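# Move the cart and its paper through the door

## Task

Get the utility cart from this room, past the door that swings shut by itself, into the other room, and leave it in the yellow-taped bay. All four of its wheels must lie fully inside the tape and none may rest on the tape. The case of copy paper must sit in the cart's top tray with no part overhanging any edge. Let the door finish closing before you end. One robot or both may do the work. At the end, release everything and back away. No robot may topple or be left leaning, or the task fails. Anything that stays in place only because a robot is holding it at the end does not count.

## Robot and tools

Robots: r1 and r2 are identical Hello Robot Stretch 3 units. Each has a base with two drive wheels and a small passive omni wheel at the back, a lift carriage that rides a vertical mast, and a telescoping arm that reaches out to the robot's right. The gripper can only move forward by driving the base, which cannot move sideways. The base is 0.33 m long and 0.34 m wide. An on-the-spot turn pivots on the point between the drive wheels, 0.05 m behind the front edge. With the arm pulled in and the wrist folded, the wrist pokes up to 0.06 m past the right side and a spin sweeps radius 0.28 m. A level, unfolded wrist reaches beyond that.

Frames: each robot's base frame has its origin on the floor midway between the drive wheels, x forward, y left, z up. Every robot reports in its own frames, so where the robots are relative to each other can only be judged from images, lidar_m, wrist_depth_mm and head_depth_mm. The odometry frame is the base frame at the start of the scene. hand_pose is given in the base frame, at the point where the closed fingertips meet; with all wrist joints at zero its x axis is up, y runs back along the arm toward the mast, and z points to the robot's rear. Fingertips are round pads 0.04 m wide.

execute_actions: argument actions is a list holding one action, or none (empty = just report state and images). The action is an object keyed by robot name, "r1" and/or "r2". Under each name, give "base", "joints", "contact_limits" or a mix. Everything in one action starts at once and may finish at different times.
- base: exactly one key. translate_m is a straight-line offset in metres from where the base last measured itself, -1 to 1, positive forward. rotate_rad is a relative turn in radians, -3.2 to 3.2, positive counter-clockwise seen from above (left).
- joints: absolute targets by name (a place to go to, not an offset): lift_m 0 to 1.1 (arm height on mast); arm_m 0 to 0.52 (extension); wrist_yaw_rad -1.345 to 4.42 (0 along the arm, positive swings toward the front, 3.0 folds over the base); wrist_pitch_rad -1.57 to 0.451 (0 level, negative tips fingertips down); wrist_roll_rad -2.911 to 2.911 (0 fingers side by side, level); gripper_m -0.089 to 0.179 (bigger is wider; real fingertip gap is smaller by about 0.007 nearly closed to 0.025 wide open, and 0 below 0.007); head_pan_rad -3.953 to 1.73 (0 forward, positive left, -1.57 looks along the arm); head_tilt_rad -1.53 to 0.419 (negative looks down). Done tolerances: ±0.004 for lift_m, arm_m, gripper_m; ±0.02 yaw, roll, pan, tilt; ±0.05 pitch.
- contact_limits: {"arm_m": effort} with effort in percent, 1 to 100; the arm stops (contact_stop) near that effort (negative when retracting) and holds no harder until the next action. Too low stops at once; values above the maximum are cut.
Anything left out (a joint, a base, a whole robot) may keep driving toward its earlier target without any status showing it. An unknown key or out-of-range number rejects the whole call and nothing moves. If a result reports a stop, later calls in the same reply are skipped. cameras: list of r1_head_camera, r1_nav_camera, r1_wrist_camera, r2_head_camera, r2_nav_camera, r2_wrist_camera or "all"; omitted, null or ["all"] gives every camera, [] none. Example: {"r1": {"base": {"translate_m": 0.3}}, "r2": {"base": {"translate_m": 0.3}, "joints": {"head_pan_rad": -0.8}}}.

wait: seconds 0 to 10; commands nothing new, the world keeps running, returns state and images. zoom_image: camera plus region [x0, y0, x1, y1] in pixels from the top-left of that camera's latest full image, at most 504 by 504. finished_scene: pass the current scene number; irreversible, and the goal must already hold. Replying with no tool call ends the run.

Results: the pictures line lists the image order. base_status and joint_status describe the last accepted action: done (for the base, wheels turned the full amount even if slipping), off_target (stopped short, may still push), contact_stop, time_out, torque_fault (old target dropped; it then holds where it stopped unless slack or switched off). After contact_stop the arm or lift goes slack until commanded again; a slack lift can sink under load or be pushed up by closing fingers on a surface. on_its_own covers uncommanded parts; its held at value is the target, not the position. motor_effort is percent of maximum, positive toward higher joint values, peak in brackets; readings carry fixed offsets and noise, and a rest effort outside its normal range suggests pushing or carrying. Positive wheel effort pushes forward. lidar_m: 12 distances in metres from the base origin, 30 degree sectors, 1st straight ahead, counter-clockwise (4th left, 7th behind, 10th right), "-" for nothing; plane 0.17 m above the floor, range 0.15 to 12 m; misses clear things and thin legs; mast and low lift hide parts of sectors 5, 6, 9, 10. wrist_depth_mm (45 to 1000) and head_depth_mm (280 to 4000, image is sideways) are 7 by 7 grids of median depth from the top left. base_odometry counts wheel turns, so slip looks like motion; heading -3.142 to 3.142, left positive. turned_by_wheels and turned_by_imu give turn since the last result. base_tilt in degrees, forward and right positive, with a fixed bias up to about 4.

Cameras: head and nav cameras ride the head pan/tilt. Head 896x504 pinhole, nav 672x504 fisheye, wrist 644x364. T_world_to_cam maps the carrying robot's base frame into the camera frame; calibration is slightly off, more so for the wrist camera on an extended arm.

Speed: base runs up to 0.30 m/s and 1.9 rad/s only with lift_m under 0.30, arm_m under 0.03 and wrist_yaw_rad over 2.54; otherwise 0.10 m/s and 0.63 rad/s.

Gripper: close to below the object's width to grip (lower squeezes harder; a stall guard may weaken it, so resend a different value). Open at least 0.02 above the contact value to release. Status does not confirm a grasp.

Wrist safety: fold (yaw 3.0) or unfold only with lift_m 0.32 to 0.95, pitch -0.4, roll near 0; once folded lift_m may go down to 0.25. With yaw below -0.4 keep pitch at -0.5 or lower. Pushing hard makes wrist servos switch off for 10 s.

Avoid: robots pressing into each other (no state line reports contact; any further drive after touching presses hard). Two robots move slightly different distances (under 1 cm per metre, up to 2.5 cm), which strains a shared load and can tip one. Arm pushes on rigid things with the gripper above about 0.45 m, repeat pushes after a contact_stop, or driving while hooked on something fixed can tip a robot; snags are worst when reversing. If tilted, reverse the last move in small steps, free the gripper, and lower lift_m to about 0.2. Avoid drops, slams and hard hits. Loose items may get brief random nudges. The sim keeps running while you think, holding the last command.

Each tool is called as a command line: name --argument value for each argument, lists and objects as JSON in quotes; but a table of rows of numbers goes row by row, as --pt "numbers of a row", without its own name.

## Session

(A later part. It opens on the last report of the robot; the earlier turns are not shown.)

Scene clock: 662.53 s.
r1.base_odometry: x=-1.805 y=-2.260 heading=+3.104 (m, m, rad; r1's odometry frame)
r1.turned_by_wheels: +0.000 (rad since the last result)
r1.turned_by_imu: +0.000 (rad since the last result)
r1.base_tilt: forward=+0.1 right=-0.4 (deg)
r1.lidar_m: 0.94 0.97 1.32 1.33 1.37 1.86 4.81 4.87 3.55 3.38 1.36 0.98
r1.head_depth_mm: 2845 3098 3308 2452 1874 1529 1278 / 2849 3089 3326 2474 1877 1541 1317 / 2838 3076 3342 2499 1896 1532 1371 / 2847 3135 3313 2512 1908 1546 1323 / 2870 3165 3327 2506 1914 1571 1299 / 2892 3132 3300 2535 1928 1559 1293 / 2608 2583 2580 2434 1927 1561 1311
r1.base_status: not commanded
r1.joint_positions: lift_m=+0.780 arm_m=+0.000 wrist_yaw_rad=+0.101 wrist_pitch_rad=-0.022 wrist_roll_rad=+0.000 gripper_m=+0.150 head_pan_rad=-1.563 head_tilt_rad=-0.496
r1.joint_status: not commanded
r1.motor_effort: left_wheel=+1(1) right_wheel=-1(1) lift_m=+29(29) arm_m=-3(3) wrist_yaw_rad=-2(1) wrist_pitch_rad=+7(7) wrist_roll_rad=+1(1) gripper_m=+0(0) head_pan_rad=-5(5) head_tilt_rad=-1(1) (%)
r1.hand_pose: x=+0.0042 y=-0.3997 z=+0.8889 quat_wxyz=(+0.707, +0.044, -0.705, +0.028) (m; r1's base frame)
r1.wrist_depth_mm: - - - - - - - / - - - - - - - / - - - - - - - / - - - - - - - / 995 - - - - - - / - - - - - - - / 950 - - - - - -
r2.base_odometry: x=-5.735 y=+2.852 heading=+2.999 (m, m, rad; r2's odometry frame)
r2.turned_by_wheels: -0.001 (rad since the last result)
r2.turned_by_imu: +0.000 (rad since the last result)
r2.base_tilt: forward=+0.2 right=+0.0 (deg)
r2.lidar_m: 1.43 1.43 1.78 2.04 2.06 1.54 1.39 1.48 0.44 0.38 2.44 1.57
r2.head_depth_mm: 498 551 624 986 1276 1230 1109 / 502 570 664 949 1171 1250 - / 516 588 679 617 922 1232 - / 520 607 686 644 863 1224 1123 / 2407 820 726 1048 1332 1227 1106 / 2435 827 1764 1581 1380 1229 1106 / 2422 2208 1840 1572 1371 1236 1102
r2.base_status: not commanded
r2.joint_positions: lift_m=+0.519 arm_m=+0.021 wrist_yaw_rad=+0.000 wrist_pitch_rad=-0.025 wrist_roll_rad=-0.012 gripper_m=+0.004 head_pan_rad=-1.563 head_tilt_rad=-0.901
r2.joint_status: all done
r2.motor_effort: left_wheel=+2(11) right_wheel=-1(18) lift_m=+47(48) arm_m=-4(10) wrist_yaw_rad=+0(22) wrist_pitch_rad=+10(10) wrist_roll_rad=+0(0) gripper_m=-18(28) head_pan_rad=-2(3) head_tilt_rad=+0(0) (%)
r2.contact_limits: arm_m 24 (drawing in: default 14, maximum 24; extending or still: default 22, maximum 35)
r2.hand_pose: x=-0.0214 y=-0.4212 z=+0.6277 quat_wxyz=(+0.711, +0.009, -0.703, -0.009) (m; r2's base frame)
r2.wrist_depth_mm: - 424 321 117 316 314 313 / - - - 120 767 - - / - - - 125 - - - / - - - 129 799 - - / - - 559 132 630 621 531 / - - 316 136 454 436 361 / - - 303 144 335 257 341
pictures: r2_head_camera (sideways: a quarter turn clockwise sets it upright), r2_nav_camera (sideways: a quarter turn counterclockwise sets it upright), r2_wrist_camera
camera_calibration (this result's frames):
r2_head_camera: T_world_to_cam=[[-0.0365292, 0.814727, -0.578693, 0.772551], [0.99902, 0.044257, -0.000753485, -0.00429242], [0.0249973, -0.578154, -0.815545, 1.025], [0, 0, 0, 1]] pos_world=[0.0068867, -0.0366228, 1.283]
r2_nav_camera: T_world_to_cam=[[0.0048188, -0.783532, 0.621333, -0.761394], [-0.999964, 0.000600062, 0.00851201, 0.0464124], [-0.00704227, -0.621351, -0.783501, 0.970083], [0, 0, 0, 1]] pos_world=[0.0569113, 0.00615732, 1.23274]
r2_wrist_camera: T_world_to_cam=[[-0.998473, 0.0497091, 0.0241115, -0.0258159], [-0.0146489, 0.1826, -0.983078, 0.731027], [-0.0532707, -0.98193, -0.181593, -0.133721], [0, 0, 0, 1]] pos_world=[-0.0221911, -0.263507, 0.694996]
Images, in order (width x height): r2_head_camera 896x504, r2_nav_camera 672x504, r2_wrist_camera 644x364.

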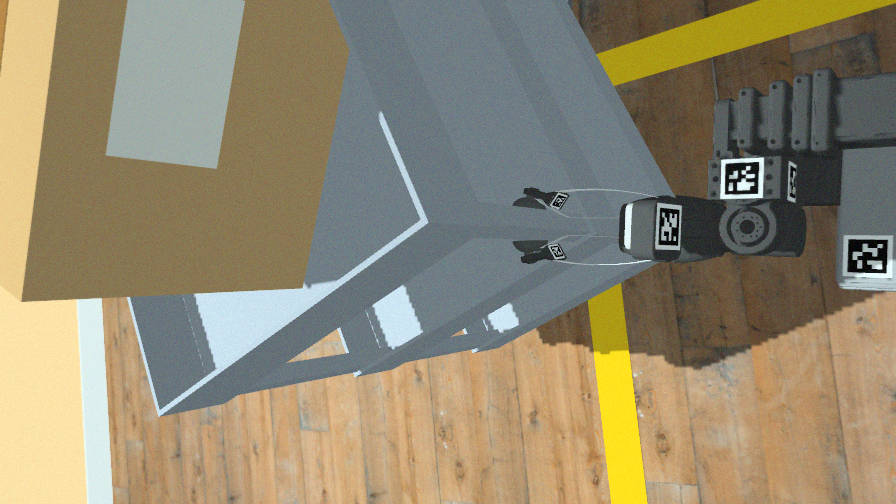

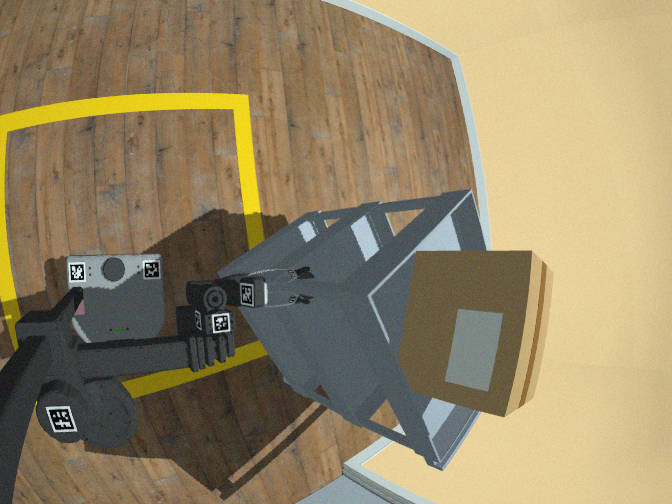

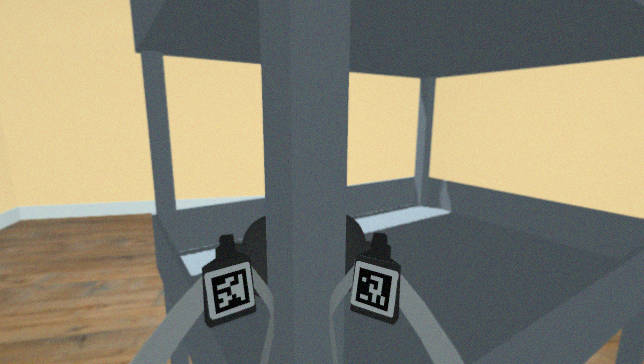

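execute_actions --actions '[{"r2":{"joints":{"gripper_m":0.175}}}]' --cameras '[]'

execute_actions --actions '[{"r2":{"joints":{"arm_m":0.0,"wrist_pitch_rad":0.4}}}]' --cameras '["r2_head_camera","r2_wrist_camera"]'

Scene clock: 665.60 s.
r1.base_odometry: x=-1.805 y=-2.260 heading=+3.104 (m, m, rad; r1's odometry frame)
r1.turned_by_wheels: +0.000 (rad since the last result)
r1.turned_by_imu: +0.000 (rad since the last result)
r1.base_tilt: forward=+0.1 right=-0.5 (deg)
r1.lidar_m: 0.94 0.97 1.32 1.33 1.38 1.86 4.81 4.90 3.56 3.39 1.36 0.98
r1.head_depth_mm: 2854 3080 3327 2457 1865 1528 1277 / 2845 3092 3326 2474 1888 1535 1309 / 2856 3115 3326 2491 1895 1540 1368 / 2870 3100 3324 2498 1910 1545 1322 / 2871 3117 3366 2523 1922 1568 1296 / 2907 3118 3317 2534 1933 1559 1302 / 2629 2610 2603 2436 1917 1563 1305
r1.base_status: not commanded
r1.joint_positions: lift_m=+0.780 arm_m=+0.000 wrist_yaw_rad=+0.101 wrist_pitch_rad=-0.022 wrist_roll_rad=+0.000 gripper_m=+0.150 head_pan_rad=-1.563 head_tilt_rad=-0.496
r1.joint_status: not commanded
r1.motor_effort: left_wheel=+1(0) right_wheel=-1(1) lift_m=+29(29) arm_m=-3(4) wrist_yaw_rad=-1(1) wrist_pitch_rad=+7(7) wrist_roll_rad=+1(1) gripper_m=-1(0) head_pan_rad=-4(5) head_tilt_rad=-1(2) (%)
r1.hand_pose: x=+0.0042 y=-0.3997 z=+0.8889 quat_wxyz=(+0.707, +0.044, -0.705, +0.028) (m; r1's base frame)
r1.wrist_depth_mm: - - - - - - - / - - - - - - - / - - - - - - - / 990 - - - - - - / - - - - - - - / - - - - - - - / 955 - - - - - -
r2.base_odometry: x=-5.735 y=+2.852 heading=+2.999 (m, m, rad; r2's odometry frame)
r2.turned_by_wheels: +0.000 (rad since the last result)
r2.turned_by_imu: +0.001 (rad since the last result)
r2.base_tilt: forward=+0.2 right=+0.0 (deg)
r2.lidar_m: 1.43 1.44 1.77 2.04 2.05 1.53 1.40 1.48 0.44 0.38 2.45 1.57
r2.head_depth_mm: 499 553 625 985 1276 1231 1110 / 502 570 663 950 1183 1252 - / 517 588 678 617 910 1233 - / 520 610 688 646 852 1205 1125 / 2428 819 727 1048 1332 1228 1107 / 2460 829 1763 1579 1380 1229 1112 / 2401 2206 1836 1580 1384 1230 1110
r2.base_status: not commanded
r2.joint_positions: lift_m=+0.519 arm_m=+0.020 wrist_yaw_rad=+0.000 wrist_pitch_rad=-0.025 wrist_roll_rad=-0.012 gripper_m=+0.175 head_pan_rad=-1.563 head_tilt_rad=-0.901
r2.joint_status: all done
r2.motor_effort: left_wheel=+2(2) right_wheel=+0(0) lift_m=+47(47) arm_m=-1(3) wrist_yaw_rad=+0(1) wrist_pitch_rad=+10(10) wrist_roll_rad=+0(0) gripper_m=+0(99) head_pan_rad=-4(3) head_tilt_rad=+0(0) (%)
r2.hand_pose: x=-0.0215 y=-0.4209 z=+0.6276 quat_wxyz=(+0.711, +0.009, -0.703, -0.009) (m; r2's base frame)
r2.wrist_depth_mm: - 422 318 117 317 316 314 / - - - 121 763 - - / - - - 125 - - - / - - - 130 829 - - / - - 548 135 624 624 540 / - - 409 139 439 - 365 / 958 - 320 144 334 259 441
pictures: none
No camera images: the call's "cameras" was empty. Leave "cameras" out to get every camera's image.

Scene clock: 666.63 s.
r1.base_odometry: x=-1.805 y=-2.260 heading=+3.104 (m, m, rad; r1's odometry frame)
r1.turned_by_wheels: +0.000 (rad since the last result)
r1.turned_by_imu: +0.000 (rad since the last result)
r1.base_tilt: forward=+0.1 right=-0.5 (deg)
r1.lidar_m: 0.94 0.97 1.32 1.33 1.37 1.87 4.81 4.89 3.53 3.38 1.35 0.98
r1.head_depth_mm: 2832 3094 3340 2441 1876 1521 1285 / 2854 3094 3327 2449 1894 1526 1316 / 2856 3163 3297 2484 1916 1536 1371 / 2857 3137 3312 2502 1914 1552 1326 / 2874 3108 3367 2512 1905 1574 1294 / 2862 3129 3315 2536 1924 1556 1301 / 2636 2599 2590 2417 1938 1554 1306
r1.base_status: not commanded
r1.joint_positions: lift_m=+0.780 arm_m=+0.000 wrist_yaw_rad=+0.101 wrist_pitch_rad=-0.022 wrist_roll_rad=+0.000 gripper_m=+0.150 head_pan_rad=-1.563 head_tilt_rad=-0.496
r1.joint_status: not commanded
r1.motor_effort: left_wheel=+1(1) right_wheel=-1(1) lift_m=+29(29) arm_m=-3(3) wrist_yaw_rad=-1(0) wrist_pitch_rad=+7(7) wrist_roll_rad=+1(1) gripper_m=+0(0) head_pan_rad=-4(4) head_tilt_rad=-2(1) (%)
r1.hand_pose: x=+0.0042 y=-0.3997 z=+0.8889 quat_wxyz=(+0.707, +0.044, -0.705, +0.028) (m; r1's base frame)
r1.wrist_depth_mm: - - - - - - - / - - - - - - - / - - - - - - - / - - - - - - - / - - - - - - - / 996 - - - - - - / 966 - - - - - -
r2.base_odometry: x=-5.735 y=+2.852 heading=+2.999 (m, m, rad; r2's odometry frame)
r2.turned_by_wheels: +0.000 (rad since the last result)
r2.turned_by_imu: +0.000 (rad since the last result)
r2.base_tilt: forward=+0.2 right=-0.1 (deg)
r2.lidar_m: 1.43 1.44 1.78 2.04 2.05 1.53 1.40 1.48 0.45 0.38 2.44 1.57
r2.head_depth_mm: 498 552 626 988 1275 1233 1104 / 503 568 663 950 1182 1252 - / 517 588 678 616 911 1231 - / 521 608 686 645 863 1214 1122 / 2423 818 726 1050 1336 1228 1104 / 2429 829 1763 1578 1384 1234 1106 / 2408 2200 1842 1579 1378 1230 1107
r2.base_status: not commanded
r2.joint_positions: lift_m=+0.519 arm_m=+0.001 wrist_yaw_rad=+0.000 wrist_pitch_rad=+0.374 wrist_roll_rad=-0.012 gripper_m=+0.175 head_pan_rad=-1.563 head_tilt_rad=-0.901
r2.joint_status: all done
r2.motor_effort: left_wheel=+2(2) right_wheel=-1(0) lift_m=+48(47) arm_m=-1(1) wrist_yaw_rad=-1(1) wrist_pitch_rad=+11(11) wrist_roll_rad=+0(0) gripper_m=-1(1) head_pan_rad=-3(3) head_tilt_rad=+0(0) (%)
r2.hand_pose: x=-0.0214 y=-0.3934 z=+0.7293 quat_wxyz=(+0.699, -0.132, -0.690, +0.130) (m; r2's base frame)
r2.wrist_depth_mm: - - - 183 378 371 - / - - 257 176 218 353 - / - - 244 170 209 273 429 / - - 275 174 241 288 368 / - - - 169 844 - - / - - - 163 - - - / - - - 158 787 722 -
pictures: r2_head_camera (sideways: a quarter turn clockwise sets it upright), r2_wrist_camera
camera_calibration (this result's frames):
r2_head_camera: T_world_to_cam=[[-0.0365292, 0.814727, -0.578693, 0.772551], [0.99902, 0.044257, -0.000753485, -0.00429242], [0.0249973, -0.578154, -0.815545, 1.025], [0, 0, 0, 1]] pos_world=[0.0068867, -0.0366228, 1.283]
r2_wrist_camera: T_world_to_cam=[[-0.998474, 0.0551406, 0.0029509, -0.0120678], [-0.0146683, -0.213333, -0.976869, 0.665538], [-0.0532357, -0.975422, 0.213816, -0.37381], [0, 0, 0, 1]] pos_world=[-0.0221871, -0.221976, 0.730106]
Images, in order (width x height): r2_head_camera 896x504, r2_wrist_camera 644x364.

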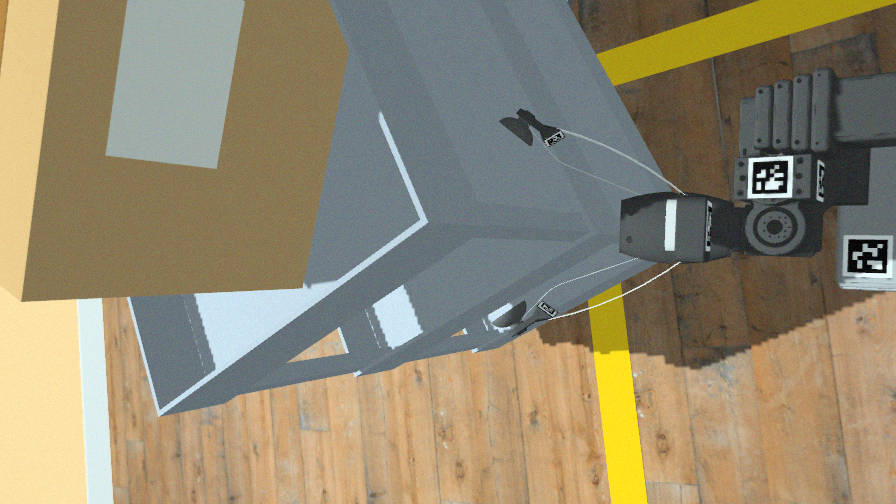

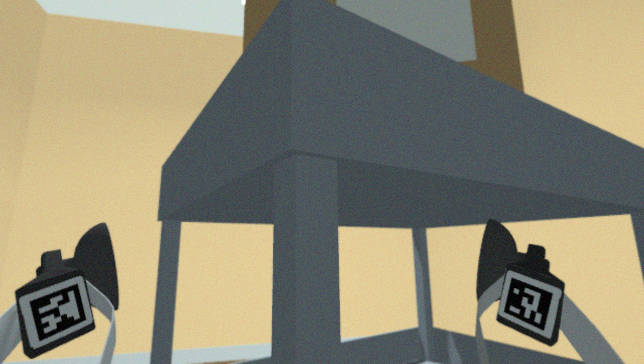

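execute_actions --actions '[{"r2":{"base":{"translate_m":-0.12}}}]' --cameras '["r2_head_camera","r2_wrist_camera"]'

Scene clock: 671.57 s.
r1.base_odometry: x=-1.805 y=-2.260 heading=+3.104 (m, m, rad; r1's odometry frame)
r1.turned_by_wheels: +0.000 (rad since the last result)
r1.turned_by_imu: +0.000 (rad since the last result)
r1.base_tilt: forward=+0.1 right=-0.4 (deg)
r1.lidar_m: 0.94 0.97 1.32 1.33 1.37 1.86 4.84 4.89 3.52 3.40 1.35 0.98
r1.head_depth_mm: 2862 3121 3306 2441 1873 1525 1282 / 2845 3123 3276 2478 1905 1531 1314 / 2864 3090 3335 2485 1904 1533 1366 / 2838 3112 3321 2487 1903 1541 1323 / 2903 3141 3317 2516 1917 1568 1296 / 2878 3123 3327 2513 1930 1556 1302 / 2607 2610 2605 2420 1950 1558 1305
r1.base_status: not commanded
r1.joint_positions: lift_m=+0.780 arm_m=+0.000 wrist_yaw_rad=+0.101 wrist_pitch_rad=-0.022 wrist_roll_rad=+0.000 gripper_m=+0.150 head_pan_rad=-1.563 head_tilt_rad=-0.496
r1.joint_status: not commanded
r1.motor_effort: left_wheel=+1(1) right_wheel=-1(1) lift_m=+29(29) arm_m=-3(3) wrist_yaw_rad=-2(1) wrist_pitch_rad=+7(7) wrist_roll_rad=+1(1) gripper_m=+0(1) head_pan_rad=-5(4) head_tilt_rad=-2(1) (%)
r1.hand_pose: x=+0.0042 y=-0.3997 z=+0.8889 quat_wxyz=(+0.707, +0.044, -0.705, +0.028) (m; r1's base frame)
r1.wrist_depth_mm: - - - - - - - / - - - - - - - / - - - - - - - / - - - - - - - / - - - - - - - / 1000 - - - - - - / 954 - - - - - -
r2.base_odometry: x=-5.617 y=+2.835 heading=+2.999 (m, m, rad; r2's odometry frame)
r2.turned_by_wheels: +0.001 (rad since the last result)
r2.turned_by_imu: +0.002 (rad since the last result)
r2.base_tilt: forward=+0.2 right=-0.1 (deg)
r2.lidar_m: 1.55 1.56 1.93 2.02 2.03 1.40 1.28 1.36 0.53 0.39 0.43 1.70
r2.head_depth_mm: 523 832 748 1053 1343 1229 1109 / 492 547 641 1005 1297 1246 - / 501 562 638 966 1182 1251 - / 507 581 678 949 918 1198 1120 / 519 599 686 612 909 1209 1108 / 526 630 694 1025 1361 1225 1105 / 2429 807 1758 1578 1381 1225 1107
r2.base_status: done
r2.joint_positions: lift_m=+0.519 arm_m=+0.001 wrist_yaw_rad=+0.062 wrist_pitch_rad=+0.377 wrist_roll_rad=-0.001 gripper_m=+0.175 head_pan_rad=-1.563 head_tilt_rad=-0.901
r2.joint_status: not commanded
r2.on_its_own: wrist_yaw_rad is at rest, and its effort (-72) is outside its rest range (-12 to +12)
r2.motor_effort: left_wheel=+9(12) right_wheel=-18(22) lift_m=+47(47) arm_m=+0(1) wrist_yaw_rad=-72(88) wrist_pitch_rad=+10(11) wrist_roll_rad=-4(3) gripper_m=-4(4) head_pan_rad=-3(3) head_tilt_rad=+0(1) (%)
r2.hand_pose: x=-0.0060 y=-0.3925 z=+0.7299 quat_wxyz=(+0.691, -0.110, -0.698, +0.154) (m; r2's base frame)
r2.wrist_depth_mm: - 188 404 381 364 - - / - 180 202 238 344 - - / - 175 197 230 279 351 - / - 178 226 237 281 343 431 / - 170 - - - - - / - 166 - - - - - / - 161 - - 769 - 440
pictures: r2_head_camera (sideways: a quarter turn clockwise sets it upright), r2_wrist_camera
camera_calibration (this result's frames):
r2_head_camera: T_world_to_cam=[[-0.0365292, 0.814727, -0.578693, 0.772551], [0.99902, 0.044257, -0.000753481, -0.00429242], [0.0249973, -0.578153, -0.815545, 1.025], [0, 0, 0, 1]] pos_world=[0.0068867, -0.0366228, 1.283]
r2_wrist_camera: T_world_to_cam=[[-0.999917, -0.011012, -0.00675698, -0.015618], [0.00897354, -0.215686, -0.976421, 0.665454], [0.00929495, -0.976401, 0.215767, -0.373675], [0, 0, 0, 1]] pos_world=[-0.0181149, -0.221499, 0.730285]
Images, in order (width x height): r2_head_camera 896x504, r2_wrist_camera 644x364.

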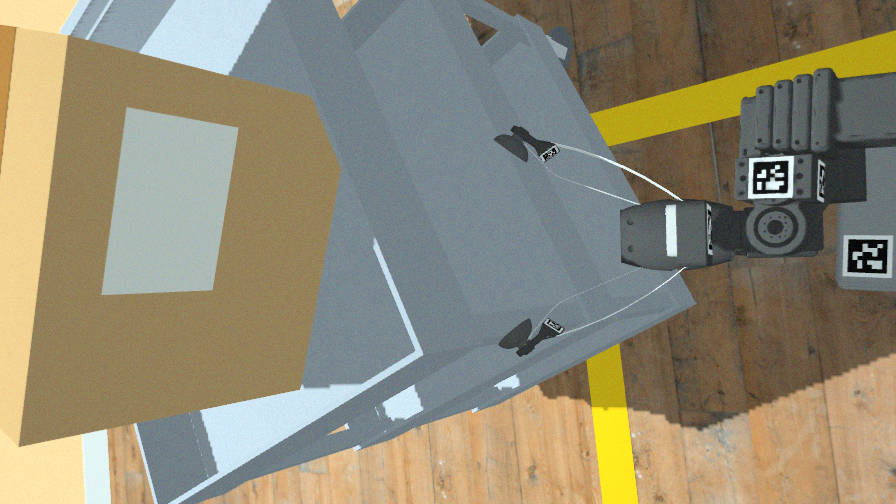

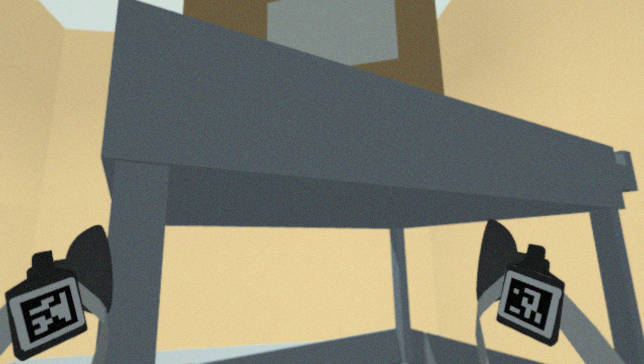

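execute_actions --actions '[{"r2":{"base":{"translate_m":0.09}}}]' --cameras '[]'

execute_actions --actions '[{"r2":{"joints":{"wrist_pitch_rad":0.0,"wrist_yaw_rad":0.0}}}]' --cameras '["r2_wrist_camera"]'

Scene clock: 673.80 s.
r1.base_odometry: x=-1.805 y=-2.260 heading=+3.104 (m, m, rad; r1's odometry frame)
r1.turned_by_wheels: +0.000 (rad since the last result)
r1.turned_by_imu: +0.000 (rad since the last result)
r1.base_tilt: forward=+0.0 right=-0.4 (deg)
r1.lidar_m: 0.94 0.97 1.32 1.33 1.38 1.86 4.83 4.88 3.56 3.38 1.36 0.98
r1.head_depth_mm: 2860 3105 3299 2450 1877 1527 1279 / 2856 3097 3323 2470 1880 1525 1313 / 2857 3128 3315 2442 1905 1543 1373 / 2870 3139 3308 2504 1917 1534 1321 / 2893 3123 3352 2508 1923 1569 1290 / 2909 3125 3302 2558 1927 1555 1303 / 2584 2606 2584 2412 1948 1568 1303
r1.base_status: not commanded
r1.joint_positions: lift_m=+0.780 arm_m=+0.000 wrist_yaw_rad=+0.101 wrist_pitch_rad=-0.022 wrist_roll_rad=+0.000 gripper_m=+0.150 head_pan_rad=-1.563 head_tilt_rad=-0.496
r1.joint_status: not commanded
r1.motor_effort: left_wheel=+1(1) right_wheel=-1(1) lift_m=+29(29) arm_m=-4(4) wrist_yaw_rad=-1(1) wrist_pitch_rad=+7(7) wrist_roll_rad=+1(1) gripper_m=+1(0) head_pan_rad=-5(4) head_tilt_rad=-2(1) (%)
r1.hand_pose: x=+0.0042 y=-0.3997 z=+0.8889 quat_wxyz=(+0.707, +0.044, -0.705, +0.028) (m; r1's base frame)
r1.wrist_depth_mm: - - - - - - - / - - - - - - - / - - - - - - - / - - - - - - - / - - - - - - - / - - - - - - - / 956 - - - - - -
r2.base_odometry: x=-5.706 y=+2.847 heading=+2.999 (m, m, rad; r2's odometry frame)
r2.turned_by_wheels: +0.000 (rad since the last result)
r2.turned_by_imu: +0.000 (rad since the last result)
r2.base_tilt: forward=+0.2 right=-0.1 (deg)
r2.lidar_m: 1.46 1.47 1.82 2.03 2.05 1.50 1.37 1.45 0.46 0.38 0.72 1.61
r2.head_depth_mm: 497 552 628 1005 1313 1233 1107 / 502 567 649 970 1202 1252 - / 514 584 679 629 921 1229 - / 520 603 686 622 849 1211 1124 / 559 799 708 1027 1314 1233 1105 / 2434 806 1715 1551 1384 1227 1109 / 2398 2213 1829 1576 1377 1227 1104
r2.base_status: done
r2.joint_positions: lift_m=+0.519 arm_m=+0.001 wrist_yaw_rad=+0.079 wrist_pitch_rad=+0.376 wrist_roll_rad=-0.007 gripper_m=+0.175 head_pan_rad=-1.563 head_tilt_rad=-0.901
r2.joint_status: not commanded
r2.on_its_own: wrist_yaw_rad is held at +0.078, not at your +0.000, by its stall guard, which is not easing now
r2.motor_effort: left_wheel=+0(15) right_wheel=+0(13) lift_m=+48(48) arm_m=+1(1) wrist_yaw_rad=-1(73) wrist_pitch_rad=+10(10) wrist_roll_rad=-2(3) gripper_m=-1(4) head_pan_rad=-2(4) head_tilt_rad=+0(1) (%)
r2.hand_pose: x=-0.0019 y=-0.3922 z=+0.7298 quat_wxyz=(+0.692, -0.105, -0.697, +0.159) (m; r2's base frame)
r2.wrist_depth_mm: - - - 185 372 356 - / - - - 178 214 285 - / - - 274 173 205 256 337 / - - 301 176 237 266 330 / - - - 170 - - - / - - - 166 - - - / - - - 160 769 738 -
pictures: none
No camera images: the call's "cameras" was empty. Leave "cameras" out to get every camera's image.

Scene clock: 674.83 s.
r1.base_odometry: x=-1.805 y=-2.260 heading=+3.104 (m, m, rad; r1's odometry frame)
r1.turned_by_wheels: +0.000 (rad since the last result)
r1.turned_by_imu: +0.000 (rad since the last result)
r1.base_tilt: forward=+0.1 right=-0.4 (deg)
r1.lidar_m: 0.94 0.97 1.32 1.33 1.37 1.86 4.82 4.91 3.55 3.38 1.36 0.98
r1.head_depth_mm: 2830 3100 3270 2453 1873 1524 1280 / 2831 3118 3305 2454 1879 1528 1311 / 2871 3153 3309 2481 1901 1545 1365 / 2874 3112 3313 2497 1903 1546 1318 / 2898 3127 3312 2541 1918 1573 1295 / 2875 3168 3313 2528 1915 1556 1296 / 2607 2601 2592 2430 1940 1566 1302
r1.base_status: not commanded
r1.joint_positions: lift_m=+0.780 arm_m=+0.000 wrist_yaw_rad=+0.101 wrist_pitch_rad=-0.022 wrist_roll_rad=+0.000 gripper_m=+0.150 head_pan_rad=-1.563 head_tilt_rad=-0.496
r1.joint_status: not commanded
r1.motor_effort: left_wheel=+1(0) right_wheel=-1(1) lift_m=+29(29) arm_m=-3(3) wrist_yaw_rad=-1(1) wrist_pitch_rad=+7(7) wrist_roll_rad=+1(1) gripper_m=-1(1) head_pan_rad=-4(5) head_tilt_rad=-2(1) (%)
r1.hand_pose: x=+0.0042 y=-0.3997 z=+0.8889 quat_wxyz=(+0.707, +0.044, -0.705, +0.028) (m; r1's base frame)
r1.wrist_depth_mm: - - - - - - - / - - - - - - - / - - - - - - - / - - - - - - - / - - - - - - - / - - - - - - - / 953 - - - - - -
r2.base_odometry: x=-5.706 y=+2.847 heading=+2.999 (m, m, rad; r2's odometry frame)
r2.turned_by_wheels: +0.000 (rad since the last result)
r2.turned_by_imu: +0.000 (rad since the last result)
r2.base_tilt: forward=+0.1 right=+0.0 (deg)
r2.lidar_m: 1.46 1.47 1.82 2.03 2.05 1.50 1.37 1.45 0.46 0.38 0.72 1.60
r2.head_depth_mm: 497 551 628 1007 1315 1230 1110 / 503 567 650 970 1199 1246 - / 513 585 678 628 930 1245 - / 521 605 685 620 874 1207 1126 / 561 800 705 1028 1322 1222 1107 / 2438 805 1719 1543 1387 1226 1105 / 2428 2211 1836 1577 1377 1224 1103
r2.base_status: not commanded
r2.joint_positions: lift_m=+0.519 arm_m=+0.001 wrist_yaw_rad=+0.003 wrist_pitch_rad=-0.015 wrist_roll_rad=-0.007 gripper_m=+0.175 head_pan_rad=-1.563 head_tilt_rad=-0.901
r2.joint_status: all done
r2.motor_effort: left_wheel=+1(0) right_wheel=+0(0) lift_m=+47(47) arm_m=+1(1) wrist_yaw_rad=-4(5) wrist_pitch_rad=+7(10) wrist_roll_rad=-1(1) gripper_m=-1(0) head_pan_rad=-4(3) head_tilt_rad=+0(1) (%)
r2.hand_pose: x=-0.0206 y=-0.4017 z=+0.6301 quat_wxyz=(+0.710, +0.007, -0.704, -0.004) (m; r2's base frame)
r2.wrist_depth_mm: - 391 145 272 302 305 327 / - - 152 551 709 - - / - - - - - - - / - - - 744 841 - - / - - 547 593 645 630 542 / - - 401 422 448 - 431 / 978 - 232 326 325 288 -
pictures: r2_wrist_camera
camera_calibration (this result's frames):
r2_wrist_camera: T_world_to_cam=[[-0.998721, 0.0468417, 0.0190131, -0.023979], [-0.0106226, 0.173253, -0.98482, 0.727281], [-0.0494247, -0.983763, -0.172534, -0.120439], [0, 0, 0, 1]] pos_world=[-0.0221754, -0.243364, 0.695917]
Images, in order (width x height): r2_wrist_camera 644x364.

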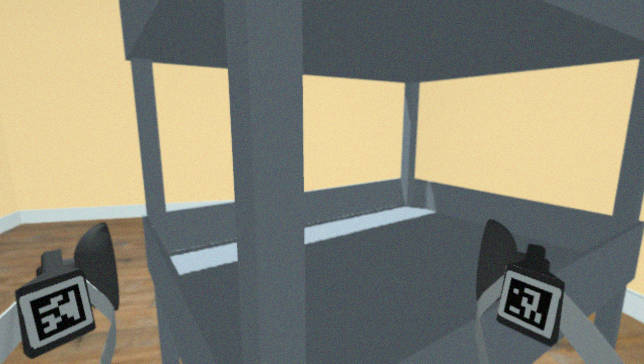

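execute_actions --actions '[{"r2":{"joints":{"gripper_m":0.0,"arm_m":0.02}}}]' --cameras '[]'

execute_actions --actions '[{"r2":{"joints":{"arm_m":0.09}}}]' --cameras '[]'

execute_actions --actions '[{"r2":{"joints":{"gripper_m":0.15}}}]' --cameras '[]'

execute_actions --actions '[{"r2":{"joints":{"arm_m":0.0}}}]' --cameras '["r2_wrist_camera","r2_head_camera"]'

Scene clock: 677.27 s.
r1.base_odometry: x=-1.805 y=-2.260 heading=+3.104 (m, m, rad; r1's odometry frame)
r1.turned_by_wheels: +0.000 (rad since the last result)
r1.turned_by_imu: +0.000 (rad since the last result)
r1.base_tilt: forward=+0.1 right=-0.4 (deg)
r1.lidar_m: 0.94 0.97 1.32 1.33 1.37 1.86 4.83 4.91 3.53 3.39 1.35 0.98
r1.head_depth_mm: 2851 3080 3268 2458 1882 1531 1278 / 2833 3100 3338 2477 1899 1527 1312 / 2865 3137 3333 2499 1910 1536 1372 / 2873 3149 3345 2496 1915 1537 1325 / 2884 3124 3357 2521 1915 1571 1296 / 2921 3141 3289 2513 1912 1544 1300 / 2598 2605 2597 2429 1936 1560 1308
r1.base_status: not commanded
r1.joint_positions: lift_m=+0.780 arm_m=+0.000 wrist_yaw_rad=+0.101 wrist_pitch_rad=-0.022 wrist_roll_rad=+0.000 gripper_m=+0.150 head_pan_rad=-1.563 head_tilt_rad=-0.496
r1.joint_status: not commanded
r1.motor_effort: left_wheel=+0(0) right_wheel=-1(1) lift_m=+29(29) arm_m=-3(3) wrist_yaw_rad=-1(1) wrist_pitch_rad=+7(7) wrist_roll_rad=+1(1) gripper_m=+1(1) head_pan_rad=-4(4) head_tilt_rad=-2(1) (%)
r1.hand_pose: x=+0.0042 y=-0.3997 z=+0.8889 quat_wxyz=(+0.707, +0.044, -0.705, +0.028) (m; r1's base frame)
r1.wrist_depth_mm: - - - - - - - / - - - - - - - / - - - - - - - / - - - - - - - / 993 - - - - - - / - - - - - - - / 960 - - - - - -
r2.base_odometry: x=-5.706 y=+2.847 heading=+3.000 (m, m, rad; r2's odometry frame)
r2.turned_by_wheels: +0.000 (rad since the last result)
r2.turned_by_imu: +0.001 (rad since the last result)
r2.base_tilt: forward=+0.2 right=-0.1 (deg)
r2.lidar_m: 1.46 1.47 1.81 2.04 2.05 1.50 1.37 1.45 0.46 0.37 0.72 1.60
r2.head_depth_mm: 496 550 626 1008 1319 1232 1110 / 502 566 656 964 1206 1253 - / 512 583 677 620 931 1233 - / 520 601 683 627 837 1210 1124 / 2315 802 711 1024 1315 1229 1110 / 2419 805 1717 1547 1388 1232 1104 / 2411 2202 1844 1570 1384 1230 1105
r2.base_status: not commanded
r2.joint_positions: lift_m=+0.519 arm_m=+0.020 wrist_yaw_rad=+0.041 wrist_pitch_rad=-0.016 wrist_roll_rad=-0.008 gripper_m=+0.001 head_pan_rad=-1.563 head_tilt_rad=-0.901
r2.joint_status: all done
r2.on_its_own: wrist_yaw_rad is at rest, and its effort (-48) is outside its rest range (-12 to +12)
r2.motor_effort: left_wheel=+6(6) right_wheel=-15(15) lift_m=+47(48) arm_m=+1(4) wrist_yaw_rad=-48(50) wrist_pitch_rad=+7(7) wrist_roll_rad=-1(1) gripper_m=-24(99) head_pan_rad=-2(3) head_tilt_rad=+1(0) (%)
r2.hand_pose: x=-0.0109 y=-0.4205 z=+0.6298 quat_wxyz=(+0.710, +0.020, -0.704, +0.009) (m; r2's base frame)
r2.wrist_depth_mm: - 443 271 120 301 302 305 / - - - 123 723 - - / - - - 127 - - - / - - - 131 812 - - / - - 546 132 637 619 550 / - - - 134 443 446 363 / - - 310 142 342 259 321
pictures: none
No camera images: the call's "cameras" was empty. Leave "cameras" out to get every camera's image.

Scene clock: 679.43 s.
r1.base_odometry: x=-1.805 y=-2.260 heading=+3.104 (m, m, rad; r1's odometry frame)
r1.turned_by_wheels: +0.000 (rad since the last result)
r1.turned_by_imu: +0.000 (rad since the last result)
r1.base_tilt: forward=+0.1 right=-0.4 (deg)
r1.lidar_m: 0.94 0.97 1.32 1.33 1.37 1.86 4.82 4.91 3.55 3.39 1.35 0.98
r1.head_depth_mm: 2843 3072 3273 2458 1867 1529 1276 / 2846 3097 3301 2482 1896 1526 1311 / 2891 3138 3342 2460 1911 1544 1370 / 2875 3111 3323 2494 1906 1547 1323 / 2911 3129 3345 2495 1921 1564 1298 / 2885 3161 3295 2528 1929 1556 1302 / 2632 2606 2570 2429 1937 1568 1307
r1.base_status: not commanded
r1.joint_positions: lift_m=+0.780 arm_m=+0.000 wrist_yaw_rad=+0.101 wrist_pitch_rad=-0.022 wrist_roll_rad=+0.000 gripper_m=+0.150 head_pan_rad=-1.563 head_tilt_rad=-0.496
r1.joint_status: not commanded
r1.motor_effort: left_wheel=+1(0) right_wheel=-1(1) lift_m=+29(29) arm_m=-3(3) wrist_yaw_rad=-1(0) wrist_pitch_rad=+7(7) wrist_roll_rad=+2(1) gripper_m=-1(1) head_pan_rad=-5(4) head_tilt_rad=-1(1) (%)
r1.hand_pose: x=+0.0042 y=-0.3997 z=+0.8889 quat_wxyz=(+0.707, +0.044, -0.705, +0.028) (m; r1's base frame)
r1.wrist_depth_mm: - - - - - - - / - - - - - - - / - - - - - - - / 988 - - - - - - / 992 - - - - - - / 990 - - - - - - / 961 - - - - - -
r2.base_odometry: x=-5.706 y=+2.847 heading=+2.999 (m, m, rad; r2's odometry frame)
r2.turned_by_wheels: +0.000 (rad since the last result)
r2.turned_by_imu: +0.000 (rad since the last result)
r2.base_tilt: forward=+0.2 right=-0.1 (deg)
r2.lidar_m: 1.46 1.47 1.82 2.04 2.06 1.49 1.37 1.45 0.53 0.44 2.49 1.60
r2.head_depth_mm: 524 597 671 1032 1325 1229 1110 / 538 621 678 1007 1271 1250 - / 557 647 709 985 1178 - 1133 / 577 673 711 701 916 1212 1131 / 2307 832 1018 1173 1354 1230 1103 / 2414 2019 1808 1581 1375 1231 1105 / 2414 2199 1851 1576 1380 1230 1103
r2.base_status: not commanded
r2.joint_positions: lift_m=+0.519 arm_m=+0.089 wrist_yaw_rad=+0.115 wrist_pitch_rad=-0.017 wrist_roll_rad=-0.008 gripper_m=+0.001 head_pan_rad=-1.563 head_tilt_rad=-0.901
r2.joint_status: all done
r2.on_its_own: wrist_yaw_rad is held at +0.110, not at your +0.000, by its stall guard, which is not easing now
r2.motor_effort: left_wheel=+2(6) right_wheel=-2(15) lift_m=+46(47) arm_m=+7(9) wrist_yaw_rad=-6(49) wrist_pitch_rad=+7(7) wrist_roll_rad=-1(1) gripper_m=-20(24) head_pan_rad=-4(2) head_tilt_rad=+0(1) (%)
r2.hand_pose: x=+0.0080 y=-0.4884 z=+0.6297 quat_wxyz=(+0.709, +0.047, -0.702, +0.035) (m; r2's base frame)
r2.wrist_depth_mm: - - 304 114 306 305 307 / - - 501 117 - 702 - / - - - 121 - - - / - - - 125 - - - / - - 581 127 650 649 555 / - - - 130 446 442 442 / - - 368 137 340 341 339
pictures: none
No camera images: the call's "cameras" was empty. Leave "cameras" out to get every camera's image.

Scene clock: 681.43 s.
r1.base_odometry: x=-1.805 y=-2.260 heading=+3.104 (m, m, rad; r1's odometry frame)
r1.turned_by_wheels: +0.000 (rad since the last result)
r1.turned_by_imu: +0.000 (rad since the last result)
r1.base_tilt: forward=+0.1 right=-0.4 (deg)
r1.lidar_m: 0.94 0.97 1.32 1.33 1.38 1.86 4.82 4.91 3.54 3.39 1.36 0.98
r1.head_depth_mm: 2843 3095 3290 2438 1884 1532 1282 / 2862 3108 3331 2464 1884 1531 1315 / 2829 3115 3337 2496 1905 1529 1372 / 2882 3063 3350 2506 1910 1540 1323 / 2881 3136 3336 2509 1915 1576 1297 / 2881 3112 3267 2542 1920 1557 1300 / 2606 2598 2606 2451 1925 1560 1304
r1.base_status: not commanded
r1.joint_positions: lift_m=+0.780 arm_m=+0.000 wrist_yaw_rad=+0.101 wrist_pitch_rad=-0.022 wrist_roll_rad=+0.000 gripper_m=+0.150 head_pan_rad=-1.563 head_tilt_rad=-0.496
r1.joint_status: not commanded
r1.motor_effort: left_wheel=+0(1) right_wheel=-1(1) lift_m=+29(29) arm_m=-3(3) wrist_yaw_rad=+0(1) wrist_pitch_rad=+8(7) wrist_roll_rad=+1(1) gripper_m=+1(1) head_pan_rad=-5(3) head_tilt_rad=-2(2) (%)
r1.hand_pose: x=+0.0042 y=-0.3997 z=+0.8889 quat_wxyz=(+0.707, +0.044, -0.705, +0.028) (m; r1's base frame)
r1.wrist_depth_mm: - - - - - - - / - - - - - - - / 991 - - - - - - / - - - - - - - / - - - - - - - / - - - - - - - / 970 - - - - - -
r2.base_odometry: x=-5.706 y=+2.847 heading=+2.999 (m, m, rad; r2's odometry frame)
r2.turned_by_wheels: +0.000 (rad since the last result)
r2.turned_by_imu: +0.000 (rad since the last result)
r2.base_tilt: forward=+0.2 right=-0.1 (deg)
r2.lidar_m: 1.46 1.47 1.81 2.03 2.05 1.50 1.37 1.45 0.53 0.44 2.49 1.60
r2.head_depth_mm: 524 597 672 1031 1314 1227 1116 / 538 621 675 1010 1273 1248 - / 555 646 711 983 1195 - 1131 / 577 674 709 756 920 1213 1133 / 2342 828 1020 1069 1362 1226 1100 / 2440 955 1800 1580 1379 1229 1108 / 2409 2203 1833 1574 1381 1229 1109
r2.base_status: not commanded
r2.joint_positions: lift_m=+0.519 arm_m=+0.090 wrist_yaw_rad=+0.113 wrist_pitch_rad=-0.017 wrist_roll_rad=-0.008 gripper_m=+0.150 head_pan_rad=-1.563 head_tilt_rad=-0.901
r2.joint_status: all done
r2.on_its_own: wrist_yaw_rad is held at +0.110, not at your +0.000, by its stall guard, which is not easing now
r2.motor_effort: left_wheel=+2(2) right_wheel=-2(3) lift_m=+47(47) arm_m=+3(6) wrist_yaw_rad=-4(12) wrist_pitch_rad=+7(7) wrist_roll_rad=-1(1) gripper_m=+0(98) head_pan_rad=-4(4) head_tilt_rad=+0(0) (%)
r2.hand_pose: x=+0.0074 y=-0.4888 z=+0.6297 quat_wxyz=(+0.709, +0.046, -0.702, +0.034) (m; r2's base frame)
r2.wrist_depth_mm: - - 274 113 306 306 307 / - - 491 116 - 721 - / - - - 120 - - - / - - - 124 - - - / - - 565 128 636 632 561 / - - 445 132 442 475 446 / - - 357 136 338 325 339
pictures: none
No camera images: the call's "cameras" was empty. Leave "cameras" out to get every camera's image.

Scene clock: 683.30 s.
r1.base_odometry: x=-1.805 y=-2.260 heading=+3.104 (m, m, rad; r1's odometry frame)
r1.turned_by_wheels: +0.000 (rad since the last result)
r1.turned_by_imu: +0.000 (rad since the last result)
r1.base_tilt: forward=+0.1 right=-0.4 (deg)
r1.lidar_m: 0.94 0.97 1.32 1.33 1.37 1.86 4.81 4.90 3.55 3.39 1.35 0.98
r1.head_depth_mm: 2867 3088 3311 2459 1875 1525 1285 / 2860 3099 3295 2460 1896 1525 1312 / 2849 3114 3313 2481 1894 1533 1371 / 2882 3103 3347 2505 1926 1541 1322 / 2880 3139 3340 2531 1927 1579 1297 / 2902 3159 3282 2526 1919 1552 1299 / 2612 2603 2560 2421 1929 1557 1305
r1.base_status: not commanded
r1.joint_positions: lift_m=+0.780 arm_m=+0.000 wrist_yaw_rad=+0.101 wrist_pitch_rad=-0.022 wrist_roll_rad=+0.000 gripper_m=+0.150 head_pan_rad=-1.563 head_tilt_rad=-0.496
r1.joint_status: not commanded
r1.motor_effort: left_wheel=+0(1) right_wheel=-1(1) lift_m=+29(29) arm_m=-3(4) wrist_yaw_rad=-1(1) wrist_pitch_rad=+8(7) wrist_roll_rad=+1(1) gripper_m=+1(1) head_pan_rad=-5(4) head_tilt_rad=-1(1) (%)
r1.hand_pose: x=+0.0042 y=-0.3997 z=+0.8889 quat_wxyz=(+0.707, +0.044, -0.705, +0.028) (m; r1's base frame)
r1.wrist_depth_mm: - - - - - - - / - - - - - - - / - - - - - - - / - - - - - - - / - - - - - - - / - - - - - - - / 958 - - - - - -
r2.base_odometry: x=-5.706 y=+2.847 heading=+2.999 (m, m, rad; r2's odometry frame)
r2.turned_by_wheels: +0.000 (rad since the last result)
r2.turned_by_imu: +0.000 (rad since the last result)
r2.base_tilt: forward=+0.2 right=-0.1 (deg)
r2.lidar_m: 1.46 1.47 1.82 2.03 2.05 1.50 1.37 1.45 0.53 0.44 2.49 1.60
r2.head_depth_mm: 524 597 674 1028 1316 1235 1107 / 537 621 674 1007 1275 1250 - / 556 645 710 988 1179 1251 - / 576 674 710 759 1089 - 1119 / 2335 829 1020 1169 1332 1226 1111 / 2434 956 1804 1582 1380 1222 1108 / 2410 2205 1844 1575 1379 1229 1103
r2.base_status: not commanded
r2.joint_positions: lift_m=+0.519 arm_m=+0.001 wrist_yaw_rad=+0.112 wrist_pitch_rad=-0.017 wrist_roll_rad=-0.008 gripper_m=+0.150 head_pan_rad=-1.563 head_tilt_rad=-0.901
r2.joint_status: all done
r2.on_its_own: wrist_yaw_rad is held at +0.110, not at your +0.000, by its stall guard, which is not easing now
r2.motor_effort: left_wheel=+2(2) right_wheel=-2(2) lift_m=+47(47) arm_m=-2(2) wrist_yaw_rad=-3(4) wrist_pitch_rad=+7(7) wrist_roll_rad=-1(1) gripper_m=-1(1) head_pan_rad=-4(4) head_tilt_rad=+0(0) (%)
r2.hand_pose: x=+0.0072 y=-0.4003 z=+0.6297 quat_wxyz=(+0.709, +0.046, -0.703, +0.034) (m; r2's base frame)
r2.wrist_depth_mm: - - 397 198 304 305 305 / - - - 205 707 722 - / - - - 211 - - - / - - - 219 841 852 - / - - 660 228 637 681 573 / - - 668 237 442 477 355 / - - 983 235 259 300 394
pictures: r2_head_camera (sideways: a quarter turn clockwise sets it upright), r2_wrist_camera
camera_calibration (this result's frames):
r2_head_camera: T_world_to_cam=[[-0.0365293, 0.814727, -0.578693, 0.772551], [0.99902, 0.0442571, -0.000753481, -0.00429242], [0.0249974, -0.578153, -0.815545, 1.025], [0, 0, 0, 1]] pos_world=[0.0068867, -0.0366228, 1.283]
r2_wrist_camera: T_world_to_cam=[[-0.997875, -0.0620165, 0.0199703, -0.04046], [-0.0304358, 0.172701, -0.984504, 0.726657], [0.0576066, -0.98302, -0.174222, -0.117185], [0, 0, 0, 1]] pos_world=[-0.0115071, -0.243199, 0.695788]
Images, in order (width x height): r2_head_camera 896x504, r2_wrist_camera 644x364.

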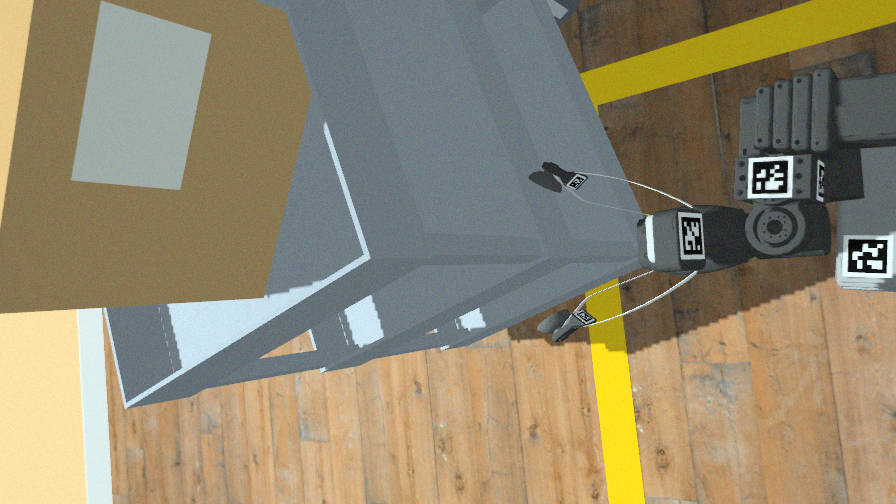

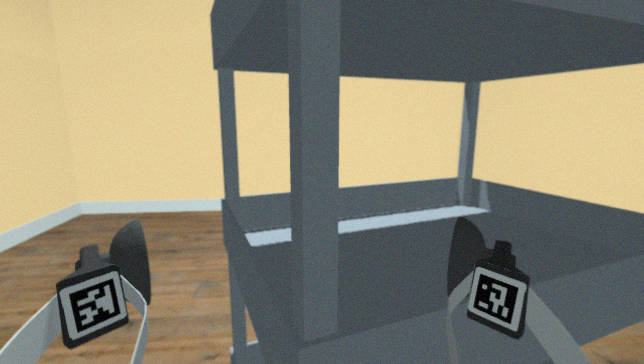

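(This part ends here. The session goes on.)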